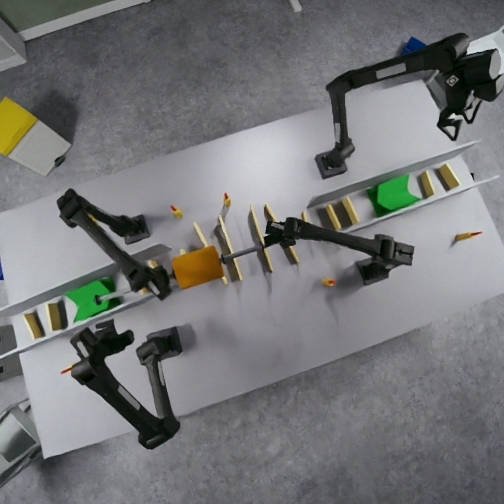

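Scene clock: 56.00 s.
arm1.joint_positions: joint1_rad=+1.012 joint2_rad=+1.859 joint3_rad=+1.893 joint4_rad=-1.592 joint5_rad=-0.003 joint6_rad=-0.567 gripper_m=+0.023
arm1.joint_status: not commanded
arm1.hand: x=-0.1526 y=+0.0375 z=+1.0103 quat_wxyz=(-0.008, -0.001, -1.000, +0.001) (m; scene frame)
arm2.joint_positions: joint1_rad=+0.410 joint2_rad=+0.993 joint3_rad=+1.875 joint4_rad=-1.495 joint5_rad=-0.003 joint6_rad=-0.010 gripper_m=+0.094
arm2.joint_status: not commanded
arm2.hand: x=-0.7633 y=-0.0587 z=+1.4418 quat_wxyz=(-0.255, +0.743, -0.486, -0.384) (m; scene frame)
arm3.joint_positions: joint1_rad=+0.270 joint2_rad=+0.955 joint3_rad=+1.213 joint4_rad=-1.628 joint5_rad=-0.002 joint6_rad=+1.808 gripper_m=+0.093
arm3.joint_status: all done
arm3.hand: x=+0.6958 y=+0.0797 z=+1.1635 quat_wxyz=(-0.097, -0.995, +0.010, -0.029) (m; scene frame)
arm4.joint_positions: joint1_rad=+0.463 joint2_rad=+1.474 joint3_rad=+1.425 joint4_rad=-1.516 joint5_rad=-0.009 joint6_rad=+2.060 gripper_m=+0.023
arm4.joint_status: not commanded
arm4.on_its_own: joint3_rad reads +1.425 and still pushes toward +1.520 since a time_out
arm4.hand: x=+0.4412 y=+0.0350 z=+1.0232 quat_wxyz=(+0.012, -0.005, -1.000, -0.002) (m; scene frame)
pictures: none
No camera images: the call's "cameras" was empty. Leave "cameras" out to get every camera's image.

Scene clock: 57.00 s.
arm1.joint_positions: joint1_rad=+1.012 joint2_rad=+1.859 joint3_rad=+1.893 joint4_rad=-1.592 joint5_rad=-0.003 joint6_rad=-0.567 gripper_m=+0.023
arm1.joint_status: not commanded
arm1.hand: x=-0.1526 y=+0.0375 z=+1.0103 quat_wxyz=(-0.008, -0.001, -1.000, +0.001) (m; scene frame)
arm2.joint_positions: joint1_rad=+0.410 joint2_rad=+0.993 joint3_rad=+1.875 joint4_rad=-1.495 joint5_rad=-0.003 joint6_rad=-0.010 gripper_m=+0.094
arm2.joint_status: not commanded
arm2.hand: x=-0.7633 y=-0.0587 z=+1.4418 quat_wxyz=(-0.255, +0.743, -0.486, -0.384) (m; scene frame)
arm3.joint_positions: joint1_rad=+0.270 joint2_rad=+1.191 joint3_rad=+1.221 joint4_rad=-1.628 joint5_rad=-0.002 joint6_rad=+1.808 gripper_m=+0.093
arm3.joint_status: all done
arm3.hand: x=+0.7058 y=+0.0378 z=+1.1014 quat_wxyz=(+0.013, -1.000, +0.009, -0.004) (m; scene frame)
arm4.joint_positions: joint1_rad=+0.463 joint2_rad=+1.474 joint3_rad=+1.425 joint4_rad=-1.516 joint5_rad=-0.009 joint6_rad=+2.060 gripper_m=+0.023
arm4.joint_status: not commanded
arm4.on_its_own: joint3_rad reads +1.425 and still pushes toward +1.520 since a time_out
arm4.hand: x=+0.4412 y=+0.0350 z=+1.0232 quat_wxyz=(+0.012, -0.005, -1.000, -0.002) (m; scene frame)
pictures: arm3_cam_wrist, cam_high
camera_calibration (this result's frames):
arm3_cam_wrist: T_world_to_cam=[[0.00794571, 0.999878, 0.0134296, -0.0587726], [0.80453, -0.014368, 0.593739, -1.21495], [0.593859, 0.00608683, -0.804546, 0.595552], [0, 0, 0, 1]] pos_world=[0.624252, 0.0376841, 1.2013]
Images, in order (width x height): arm3_cam_wrist 504x504, cam_high 504x504.

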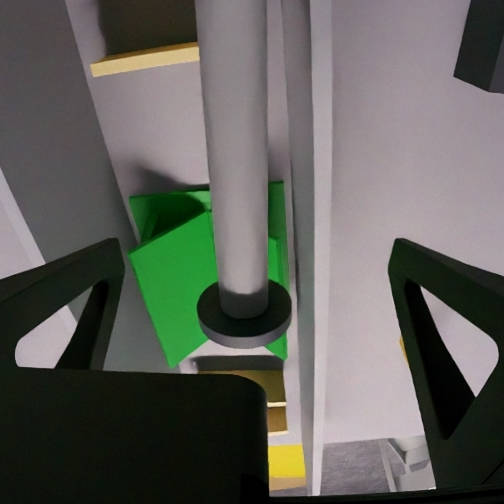

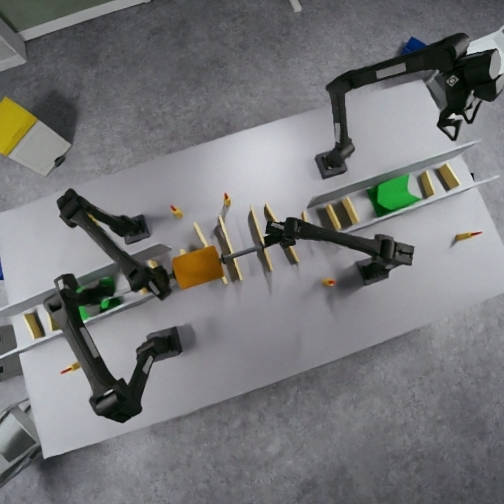

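>>> execute_actions(
  actions=[
    {"arm3":{"joints":{"joint2_rad":1.20,"joint3_rad":1.067,"joint4_rad":-1.43}}},
  ],
  cameras=["arm3_cam_wrist"],
)

Scene clock: 58.23 s.
arm1.joint_positions: joint1_rad=+1.012 joint2_rad=+1.859 joint3_rad=+1.893 joint4_rad=-1.592 joint5_rad=-0.003 joint6_rad=-0.567 gripper_m=+0.023
arm1.joint_status: not commanded
arm1.hand: x=-0.1526 y=+0.0375 z=+1.0103 quat_wxyz=(-0.008, -0.001, -1.000, +0.001) (m; scene frame)
arm2.joint_positions: joint1_rad=+0.410 joint2_rad=+0.993 joint3_rad=+1.875 joint4_rad=-1.495 joint5_rad=-0.003 joint6_rad=-0.010 gripper_m=+0.094
arm2.joint_status: not commanded
arm2.hand: x=-0.7633 y=-0.0587 z=+1.4418 quat_wxyz=(-0.255, +0.743, -0.486, -0.384) (m; scene frame)
arm3.joint_positions: joint1_rad=+0.270 joint2_rad=+1.192 joint3_rad=+1.071 joint4_rad=-1.443 joint5_rad=-0.002 joint6_rad=+1.808 gripper_m=+0.093
arm3.joint_status: all done
arm3.hand: x=+0.7078 y=+0.0321 z=+1.0440 quat_wxyz=(-0.003, -1.000, +0.009, -0.008) (m; scene frame)
arm4.joint_positions: joint1_rad=+0.463 joint2_rad=+1.474 joint3_rad=+1.425 joint4_rad=-1.516 joint5_rad=-0.009 joint6_rad=+2.060 gripper_m=+0.023
arm4.joint_status: not commanded
arm4.on_its_own: joint3_rad reads +1.425 and still pushes toward +1.520 since a time_out
arm4.hand: x=+0.4412 y=+0.0350 z=+1.0232 quat_wxyz=(+0.012, -0.005, -1.000, -0.002) (m; scene frame)
pictures: arm3_cam_wrist
camera_calibration (this result's frames):
arm3_cam_wrist: T_world_to_cam=[[0.00836482, 0.999772, -0.0196503, -0.0180094], [0.800138, 0.00509432, 0.599795, -1.18632], [0.599758, -0.0207401, -0.799912, 0.540017], [0, 0, 0, 1]] pos_world=[0.625488, 0.0352488, 1.14316]
Images, in order (width x height): arm3_cam_wrist 504x504.

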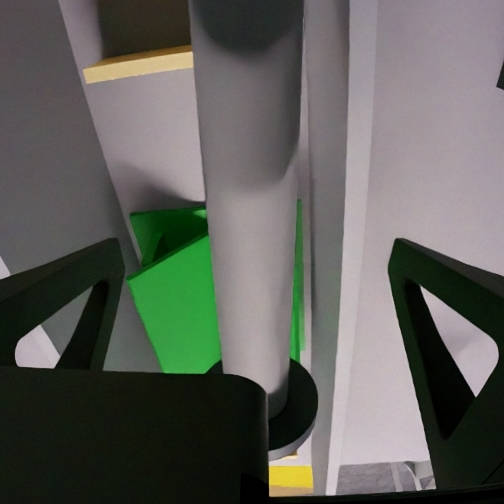

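>>> execute_actions(
  actions=[
    {"arm3":{"joints":{"joint3_rad":1.045,"joint4_rad":-1.41,"gripper_m":0.05}}},
  ],
  cameras=[],
)

>>> execute_actions(
  actions=[
    {"arm3":{"joints":{"gripper_m":0}}},
  ],
  cameras=["arm3_cam_wrist"],
)

>>> execute_actions(
  actions=[
    {"arm3":{"joints":{"joint2_rad":1.165,"joint3_rad":1.13}},"arm1":{"joints":{"joint2_rad":1.805,"joint3_rad":1.975}},"arm4":{"joints":{"joint2_rad":1.46,"joint3_rad":1.46}}},
  ],
  cameras=[],
)

Scene clock: 59.57 s.
arm1.joint_positions: joint1_rad=+1.012 joint2_rad=+1.859 joint3_rad=+1.893 joint4_rad=-1.592 joint5_rad=-0.003 joint6_rad=-0.567 gripper_m=+0.023
arm1.joint_status: not commanded
arm1.hand: x=-0.1526 y=+0.0375 z=+1.0103 quat_wxyz=(-0.008, -0.001, -1.000, +0.001) (m; scene frame)
arm2.joint_positions: joint1_rad=+0.410 joint2_rad=+0.993 joint3_rad=+1.875 joint4_rad=-1.495 joint5_rad=-0.003 joint6_rad=-0.010 gripper_m=+0.094
arm2.joint_status: not commanded
arm2.hand: x=-0.7633 y=-0.0587 z=+1.4418 quat_wxyz=(-0.255, +0.743, -0.486, -0.384) (m; scene frame)
arm3.joint_positions: joint1_rad=+0.270 joint2_rad=+1.192 joint3_rad=+1.056 joint4_rad=-1.423 joint5_rad=-0.002 joint6_rad=+1.808 gripper_m=+0.050
arm3.joint_status: all done
arm3.hand: x=+0.7080 y=+0.0316 z=+1.0382 quat_wxyz=(-0.006, -1.000, +0.010, -0.008) (m; scene frame)
arm4.joint_positions: joint1_rad=+0.463 joint2_rad=+1.474 joint3_rad=+1.425 joint4_rad=-1.516 joint5_rad=-0.009 joint6_rad=+2.060 gripper_m=+0.023
arm4.joint_status: not commanded
arm4.on_its_own: joint3_rad reads +1.425 and still pushes toward +1.520 since a time_out
arm4.hand: x=+0.4412 y=+0.0350 z=+1.0232 quat_wxyz=(+0.012, -0.005, -1.000, -0.002) (m; scene frame)
pictures: none
No camera images: the call's "cameras" was empty. Leave "cameras" out to get every camera's image.

Scene clock: 60.17 s.
arm1.joint_positions: joint1_rad=+1.012 joint2_rad=+1.859 joint3_rad=+1.893 joint4_rad=-1.592 joint5_rad=-0.005 joint6_rad=-0.567 gripper_m=+0.023
arm1.joint_status: not commanded
arm1.hand: x=-0.1525 y=+0.0376 z=+1.0103 quat_wxyz=(-0.008, -0.001, -1.000, +0.000) (m; scene frame)
arm2.joint_positions: joint1_rad=+0.410 joint2_rad=+0.993 joint3_rad=+1.875 joint4_rad=-1.495 joint5_rad=-0.003 joint6_rad=-0.010 gripper_m=+0.094
arm2.joint_status: not commanded
arm2.hand: x=-0.7633 y=-0.0587 z=+1.4418 quat_wxyz=(-0.255, +0.743, -0.486, -0.384) (m; scene frame)
arm3.joint_positions: joint1_rad=+0.270 joint2_rad=+1.192 joint3_rad=+1.056 joint4_rad=-1.421 joint5_rad=-0.001 joint6_rad=+1.802 gripper_m=+0.024
arm3.joint_status: gripper_m off_target (ended at +0.024, target +0.000)
arm3.hand: x=+0.7079 y=+0.0310 z=+1.0382 quat_wxyz=(-0.007, -1.000, +0.007, -0.008) (m; scene frame)
arm4.joint_positions: joint1_rad=+0.463 joint2_rad=+1.474 joint3_rad=+1.426 joint4_rad=-1.516 joint5_rad=-0.009 joint6_rad=+2.060 gripper_m=+0.023
arm4.joint_status: not commanded
arm4.on_its_own: joint3_rad reads +1.426 and still pushes toward +1.520 since a time_out
arm4.hand: x=+0.4412 y=+0.0352 z=+1.0233 quat_wxyz=(+0.012, -0.004, -1.000, -0.002) (m; scene frame)
pictures: arm3_cam_wrist
camera_calibration (this result's frames):
arm3_cam_wrist: T_world_to_cam=[[0.00275795, 0.999632, -0.026973, -0.00550593], [0.799624, 0.0139927, 0.600338, -1.18347], [0.600495, -0.0232239, -0.799291, 0.534197], [0, 0, 0, 1]] pos_world=[0.625559, 0.03447, 1.13731]
Images, in order (width x height): arm3_cam_wrist 504x504.

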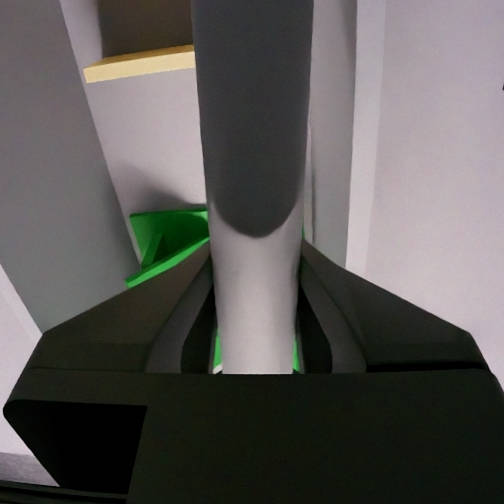

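Scene clock: 60.80 s.
arm1.joint_positions: joint1_rad=+1.012 joint2_rad=+1.859 joint3_rad=+1.895 joint4_rad=-1.592 joint5_rad=-0.005 joint6_rad=-0.567 gripper_m=+0.023
arm1.joint_status: all done
arm1.hand: x=-0.1520 y=+0.0373 z=+1.0112 quat_wxyz=(-0.009, -0.001, -1.000, +0.001) (m; scene frame)
arm2.joint_positions: joint1_rad=+0.410 joint2_rad=+0.993 joint3_rad=+1.875 joint4_rad=-1.495 joint5_rad=-0.003 joint6_rad=-0.010 gripper_m=+0.094
arm2.joint_status: not commanded
arm2.hand: x=-0.7633 y=-0.0587 z=+1.4418 quat_wxyz=(-0.255, +0.743, -0.486, -0.384) (m; scene frame)
arm3.joint_positions: joint1_rad=+0.271 joint2_rad=+1.191 joint3_rad=+1.056 joint4_rad=-1.421 joint5_rad=-0.001 joint6_rad=+1.802 gripper_m=+0.024
arm3.joint_status: all done
arm3.hand: x=+0.7083 y=+0.0312 z=+1.0383 quat_wxyz=(-0.007, -1.000, +0.006, -0.008) (m; scene frame)
arm4.joint_positions: joint1_rad=+0.462 joint2_rad=+1.476 joint3_rad=+1.426 joint4_rad=-1.518 joint5_rad=-0.009 joint6_rad=+2.059 gripper_m=+0.023
arm4.joint_status: all done
arm4.hand: x=+0.4415 y=+0.0352 z=+1.0227 quat_wxyz=(+0.012, -0.004, -1.000, -0.001) (m; scene frame)
pictures: none
No camera images: the call's "cameras" was empty. Leave "cameras" out to get every camera's image.

>>> execute_actions(
  actions=[
    {"arm4":{"joints":{"gripper_m":0.093}}},
  ],
  cameras=[],
)

>>> execute_actions(
  actions=[
    {"arm4":{"joints":{"joint1_rad":0.55,"joint2_rad":1.15,"joint3_rad":1.48}}},
  ],
  cameras=[],
)

>>> execute_actions(
  actions=[
    {"arm4":{"joints":{"joint2_rad":0.3,"joint3_rad":0.9,"joint4_rad":-1.65}},"arm2":{"joints":{"joint1_rad":-0.5,"joint2_rad":0.5,"joint3_rad":1.0,"joint4_rad":-1.65,"joint6_rad":-2.0}}},
  ],
  cameras=["cam_high","arm1_cam_wrist","arm3_cam_wrist"],
)

Scene clock: 61.93 s.
arm1.joint_positions: joint1_rad=+1.012 joint2_rad=+1.859 joint3_rad=+1.895 joint4_rad=-1.592 joint5_rad=-0.004 joint6_rad=-0.567 gripper_m=+0.023
arm1.joint_status: not commanded
arm1.hand: x=-0.1521 y=+0.0373 z=+1.0112 quat_wxyz=(-0.009, -0.001, -1.000, +0.001) (m; scene frame)
arm2.joint_positions: joint1_rad=+0.410 joint2_rad=+0.993 joint3_rad=+1.875 joint4_rad=-1.495 joint5_rad=-0.003 joint6_rad=-0.010 gripper_m=+0.094
arm2.joint_status: not commanded
arm2.hand: x=-0.7633 y=-0.0587 z=+1.4418 quat_wxyz=(-0.255, +0.743, -0.486, -0.384) (m; scene frame)
arm3.joint_positions: joint1_rad=+0.271 joint2_rad=+1.191 joint3_rad=+1.056 joint4_rad=-1.420 joint5_rad=-0.001 joint6_rad=+1.802 gripper_m=+0.024
arm3.joint_status: not commanded
arm3.hand: x=+0.7084 y=+0.0309 z=+1.0383 quat_wxyz=(-0.008, -1.000, +0.006, -0.008) (m; scene frame)
arm4.joint_positions: joint1_rad=+0.459 joint2_rad=+1.470 joint3_rad=+1.426 joint4_rad=-1.518 joint5_rad=-0.004 joint6_rad=+2.051 gripper_m=+0.093
arm4.joint_status: all done
arm4.hand: x=+0.4442 y=+0.0358 z=+1.0249 quat_wxyz=(+0.010, -0.002, -1.000, -0.005) (m; scene frame)
pictures: none
No camera images: the call's "cameras" was empty. Leave "cameras" out to get every camera's image.

Scene clock: 63.27 s.
arm1.joint_positions: joint1_rad=+1.012 joint2_rad=+1.859 joint3_rad=+1.895 joint4_rad=-1.592 joint5_rad=-0.004 joint6_rad=-0.567 gripper_m=+0.023
arm1.joint_status: not commanded
arm1.hand: x=-0.1521 y=+0.0373 z=+1.0112 quat_wxyz=(-0.009, -0.001, -1.000, +0.001) (m; scene frame)
arm2.joint_positions: joint1_rad=+0.410 joint2_rad=+0.993 joint3_rad=+1.875 joint4_rad=-1.495 joint5_rad=-0.003 joint6_rad=-0.010 gripper_m=+0.094
arm2.joint_status: not commanded
arm2.hand: x=-0.7633 y=-0.0587 z=+1.4418 quat_wxyz=(-0.255, +0.743, -0.486, -0.384) (m; scene frame)
arm3.joint_positions: joint1_rad=+0.271 joint2_rad=+1.191 joint3_rad=+1.056 joint4_rad=-1.420 joint5_rad=-0.001 joint6_rad=+1.802 gripper_m=+0.024
arm3.joint_status: not commanded
arm3.hand: x=+0.7084 y=+0.0309 z=+1.0383 quat_wxyz=(-0.008, -1.000, +0.006, -0.008) (m; scene frame)
arm4.joint_positions: joint1_rad=+0.558 joint2_rad=+1.150 joint3_rad=+1.454 joint4_rad=-1.518 joint5_rad=-0.002 joint6_rad=+2.050 gripper_m=+0.093
arm4.joint_status: all done
arm4.hand: x=+0.4392 y=-0.0329 z=+1.1617 quat_wxyz=(+0.097, +0.046, -0.982, -0.155) (m; scene frame)
pictures: none
No camera images: the call's "cameras" was empty. Leave "cameras" out to get every camera's image.

Scene clock: 65.63 s.
arm1.joint_positions: joint1_rad=+1.012 joint2_rad=+1.859 joint3_rad=+1.895 joint4_rad=-1.592 joint5_rad=-0.004 joint6_rad=-0.567 gripper_m=+0.023
arm1.joint_status: not commanded
arm1.hand: x=-0.1521 y=+0.0373 z=+1.0112 quat_wxyz=(-0.009, -0.001, -1.000, +0.001) (m; scene frame)
arm2.joint_positions: joint1_rad=-0.488 joint2_rad=+0.509 joint3_rad=+0.997 joint4_rad=-1.645 joint5_rad=-0.002 joint6_rad=-1.989 gripper_m=+0.094
arm2.joint_status: all done
arm2.hand: x=-0.5633 y=-0.2087 z=+1.1322 quat_wxyz=(-0.185, +0.978, -0.038, +0.090) (m; scene frame)
arm3.joint_positions: joint1_rad=+0.271 joint2_rad=+1.191 joint3_rad=+1.056 joint4_rad=-1.420 joint5_rad=-0.001 joint6_rad=+1.802 gripper_m=+0.024
arm3.joint_status: not commanded
arm3.hand: x=+0.7084 y=+0.0309 z=+1.0383 quat_wxyz=(-0.008, -1.000, +0.006, -0.008) (m; scene frame)
arm4.joint_positions: joint1_rad=+0.558 joint2_rad=+0.301 joint3_rad=+0.905 joint4_rad=-1.643 joint5_rad=-0.002 joint6_rad=+2.050 gripper_m=+0.093
arm4.joint_status: all done
arm4.hand: x=+0.5797 y=-0.2511 z=+1.0835 quat_wxyz=(+0.140, +0.045, -0.962, -0.229) (m; scene frame)
pictures: arm1_cam_wrist, arm3_cam_wrist, cam_high
camera_calibration (this result's frames):
arm1_cam_wrist: T_world_to_cam=[[0.00336537, -0.999966, 0.00757364, 0.0279532], [-0.811209, 0.00169876, 0.584754, -0.711847], [-0.584746, -0.00811172, -0.811176, 0.854259], [0, 0, 0, 1]] pos_world=[-0.0780262, 0.036091, 1.109]
arm3_cam_wrist: T_world_to_cam=[[0.00164103, 0.999593, -0.0284747, -0.00298789], [0.799408, 0.015796, 0.600581, -1.18403], [0.600786, -0.0237485, -0.799057, 0.533609], [0, 0, 0, 1]] pos_world=[0.625941, 0.0343619, 1.1374]
Images, in order (width x height): arm1_cam_wrist 504x504, arm3_cam_wrist 504x504, cam_high 504x504.

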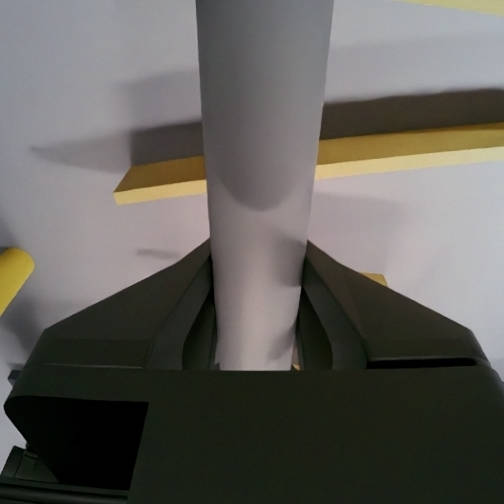

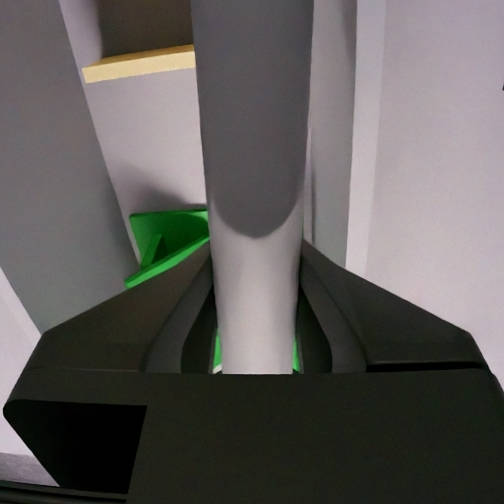

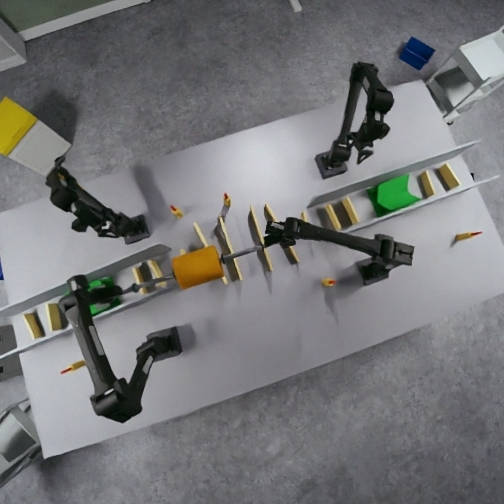

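>>> execute_actions(
  actions=[
    {"arm3":{"joints":{"joint1_rad":-0.097,"joint6_rad":1.434}},"arm1":{"joints":{"joint1_rad":0.872,"joint2_rad":1.58,"joint3_rad":1.635,"joint4_rad":-1.553,"joint6_rad":-0.699}}},
  ],
  cameras=[],
)

>>> execute_actions(
  actions=[
    {"arm3":{"joints":{"joint1_rad":-0.434,"joint2_rad":1.27,"joint3_rad":1.215,"joint4_rad":-1.42,"joint6_rad":1.097}},"arm1":{"joints":{"joint1_rad":0.681,"joint2_rad":1.362,"joint3_rad":1.385,"joint4_rad":-1.529,"joint6_rad":-0.89}}},
  ],
  cameras=[],
)

>>> execute_actions(
  actions=[
    {"arm3":{"joints":{"joint1_rad":-0.686,"joint2_rad":1.445,"joint3_rad":1.40,"joint4_rad":-1.414,"joint6_rad":0.845}},"arm1":{"joints":{"joint1_rad":0.405,"joint2_rad":1.2,"joint3_rad":1.235,"joint4_rad":-1.541,"joint6_rad":-1.166}}},
  ],
  cameras=["cam_high"],
)

Scene clock: 68.33 s.
arm1.joint_positions: joint1_rad=+0.870 joint2_rad=+1.610 joint3_rad=+1.603 joint4_rad=-1.558 joint5_rad=+0.000 joint6_rad=-0.700 gripper_m=+0.023
arm1.joint_status: all done
arm1.hand: x=-0.2712 y=+0.0309 z=+1.0264 quat_wxyz=(-0.004, -0.005, -1.000, +0.000) (m; scene frame)
arm2.joint_positions: joint1_rad=-0.488 joint2_rad=+0.509 joint3_rad=+0.997 joint4_rad=-1.645 joint5_rad=-0.002 joint6_rad=-1.989 gripper_m=+0.094
arm2.joint_status: not commanded
arm2.hand: x=-0.5633 y=-0.2087 z=+1.1322 quat_wxyz=(-0.185, +0.978, -0.038, +0.090) (m; scene frame)
arm3.joint_positions: joint1_rad=-0.088 joint2_rad=+1.191 joint3_rad=+1.056 joint4_rad=-1.410 joint5_rad=+0.008 joint6_rad=+1.439 gripper_m=+0.024
arm3.joint_status: all done
arm3.hand: x=+0.5900 y=+0.0241 z=+1.0370 quat_wxyz=(-0.012, -1.000, +0.004, -0.001) (m; scene frame)
arm4.joint_positions: joint1_rad=+0.558 joint2_rad=+0.301 joint3_rad=+0.905 joint4_rad=-1.643 joint5_rad=-0.002 joint6_rad=+2.050 gripper_m=+0.093
arm4.joint_status: not commanded
arm4.hand: x=+0.5797 y=-0.2511 z=+1.0835 quat_wxyz=(+0.140, +0.045, -0.962, -0.229) (m; scene frame)
pictures: none
No camera images: the call's "cameras" was empty. Leave "cameras" out to get every camera's image.

Scene clock: 69.40 s.
arm1.joint_positions: joint1_rad=+0.679 joint2_rad=+1.390 joint3_rad=+1.351 joint4_rad=-1.535 joint5_rad=+0.000 joint6_rad=-0.891 gripper_m=+0.023
arm1.joint_status: all done
arm1.hand: x=-0.3923 y=+0.0340 z=+1.0229 quat_wxyz=(-0.001, -0.006, -1.000, -0.002) (m; scene frame)
arm2.joint_positions: joint1_rad=-0.488 joint2_rad=+0.509 joint3_rad=+0.997 joint4_rad=-1.645 joint5_rad=-0.002 joint6_rad=-1.989 gripper_m=+0.094
arm2.joint_status: not commanded
arm2.hand: x=-0.5633 y=-0.2087 z=+1.1322 quat_wxyz=(-0.185, +0.978, -0.038, +0.090) (m; scene frame)
arm3.joint_positions: joint1_rad=-0.430 joint2_rad=+1.298 joint3_rad=+1.134 joint4_rad=-1.406 joint5_rad=+0.007 joint6_rad=+1.097 gripper_m=+0.024
arm3.joint_status: all done
arm3.hand: x=+0.4684 y=+0.0297 z=+1.0308 quat_wxyz=(+0.001, -1.000, +0.004, -0.003) (m; scene frame)
arm4.joint_positions: joint1_rad=+0.558 joint2_rad=+0.301 joint3_rad=+0.905 joint4_rad=-1.643 joint5_rad=-0.002 joint6_rad=+2.050 gripper_m=+0.093
arm4.joint_status: not commanded
arm4.hand: x=+0.5797 y=-0.2511 z=+1.0835 quat_wxyz=(+0.140, +0.045, -0.962, -0.229) (m; scene frame)
pictures: none
No camera images: the call's "cameras" was empty. Leave "cameras" out to get every camera's image.

Scene clock: 70.40 s.
arm1.joint_positions: joint1_rad=+0.399 joint2_rad=+1.222 joint3_rad=+1.200 joint4_rad=-1.546 joint5_rad=+0.006 joint6_rad=-1.168 gripper_m=+0.023
arm1.joint_status: all done
arm1.hand: x=-0.5139 y=+0.0352 z=+1.0232 quat_wxyz=(+0.001, -0.007, -1.000, +0.001) (m; scene frame)
arm2.joint_positions: joint1_rad=-0.488 joint2_rad=+0.509 joint3_rad=+0.997 joint4_rad=-1.645 joint5_rad=-0.002 joint6_rad=-1.989 gripper_m=+0.094
arm2.joint_status: not commanded
arm2.hand: x=-0.5633 y=-0.2087 z=+1.1322 quat_wxyz=(-0.185, +0.978, -0.038, +0.090) (m; scene frame)
arm3.joint_positions: joint1_rad=-0.685 joint2_rad=+1.473 joint3_rad=+1.316 joint4_rad=-1.404 joint5_rad=+0.003 joint6_rad=+0.843 gripper_m=+0.024
arm3.joint_status: all done
arm3.hand: x=+0.3464 y=+0.0305 z=+1.0323 quat_wxyz=(-0.003, -1.000, +0.005, -0.001) (m; scene frame)
arm4.joint_positions: joint1_rad=+0.558 joint2_rad=+0.301 joint3_rad=+0.905 joint4_rad=-1.643 joint5_rad=-0.002 joint6_rad=+2.050 gripper_m=+0.093
arm4.joint_status: not commanded
arm4.hand: x=+0.5797 y=-0.2511 z=+1.0835 quat_wxyz=(+0.140, +0.045, -0.962, -0.229) (m; scene frame)
pictures: cam_high
Images, in order (width x height): cam_high 504x504.

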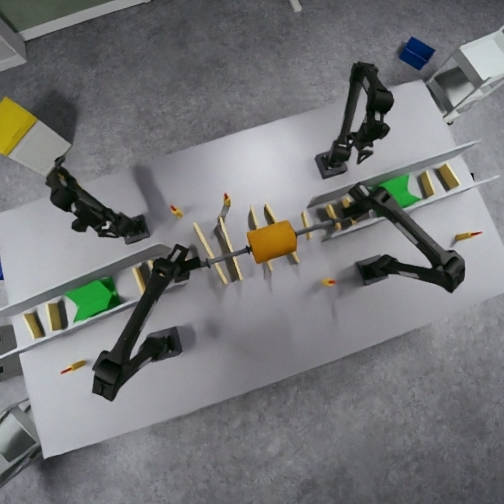

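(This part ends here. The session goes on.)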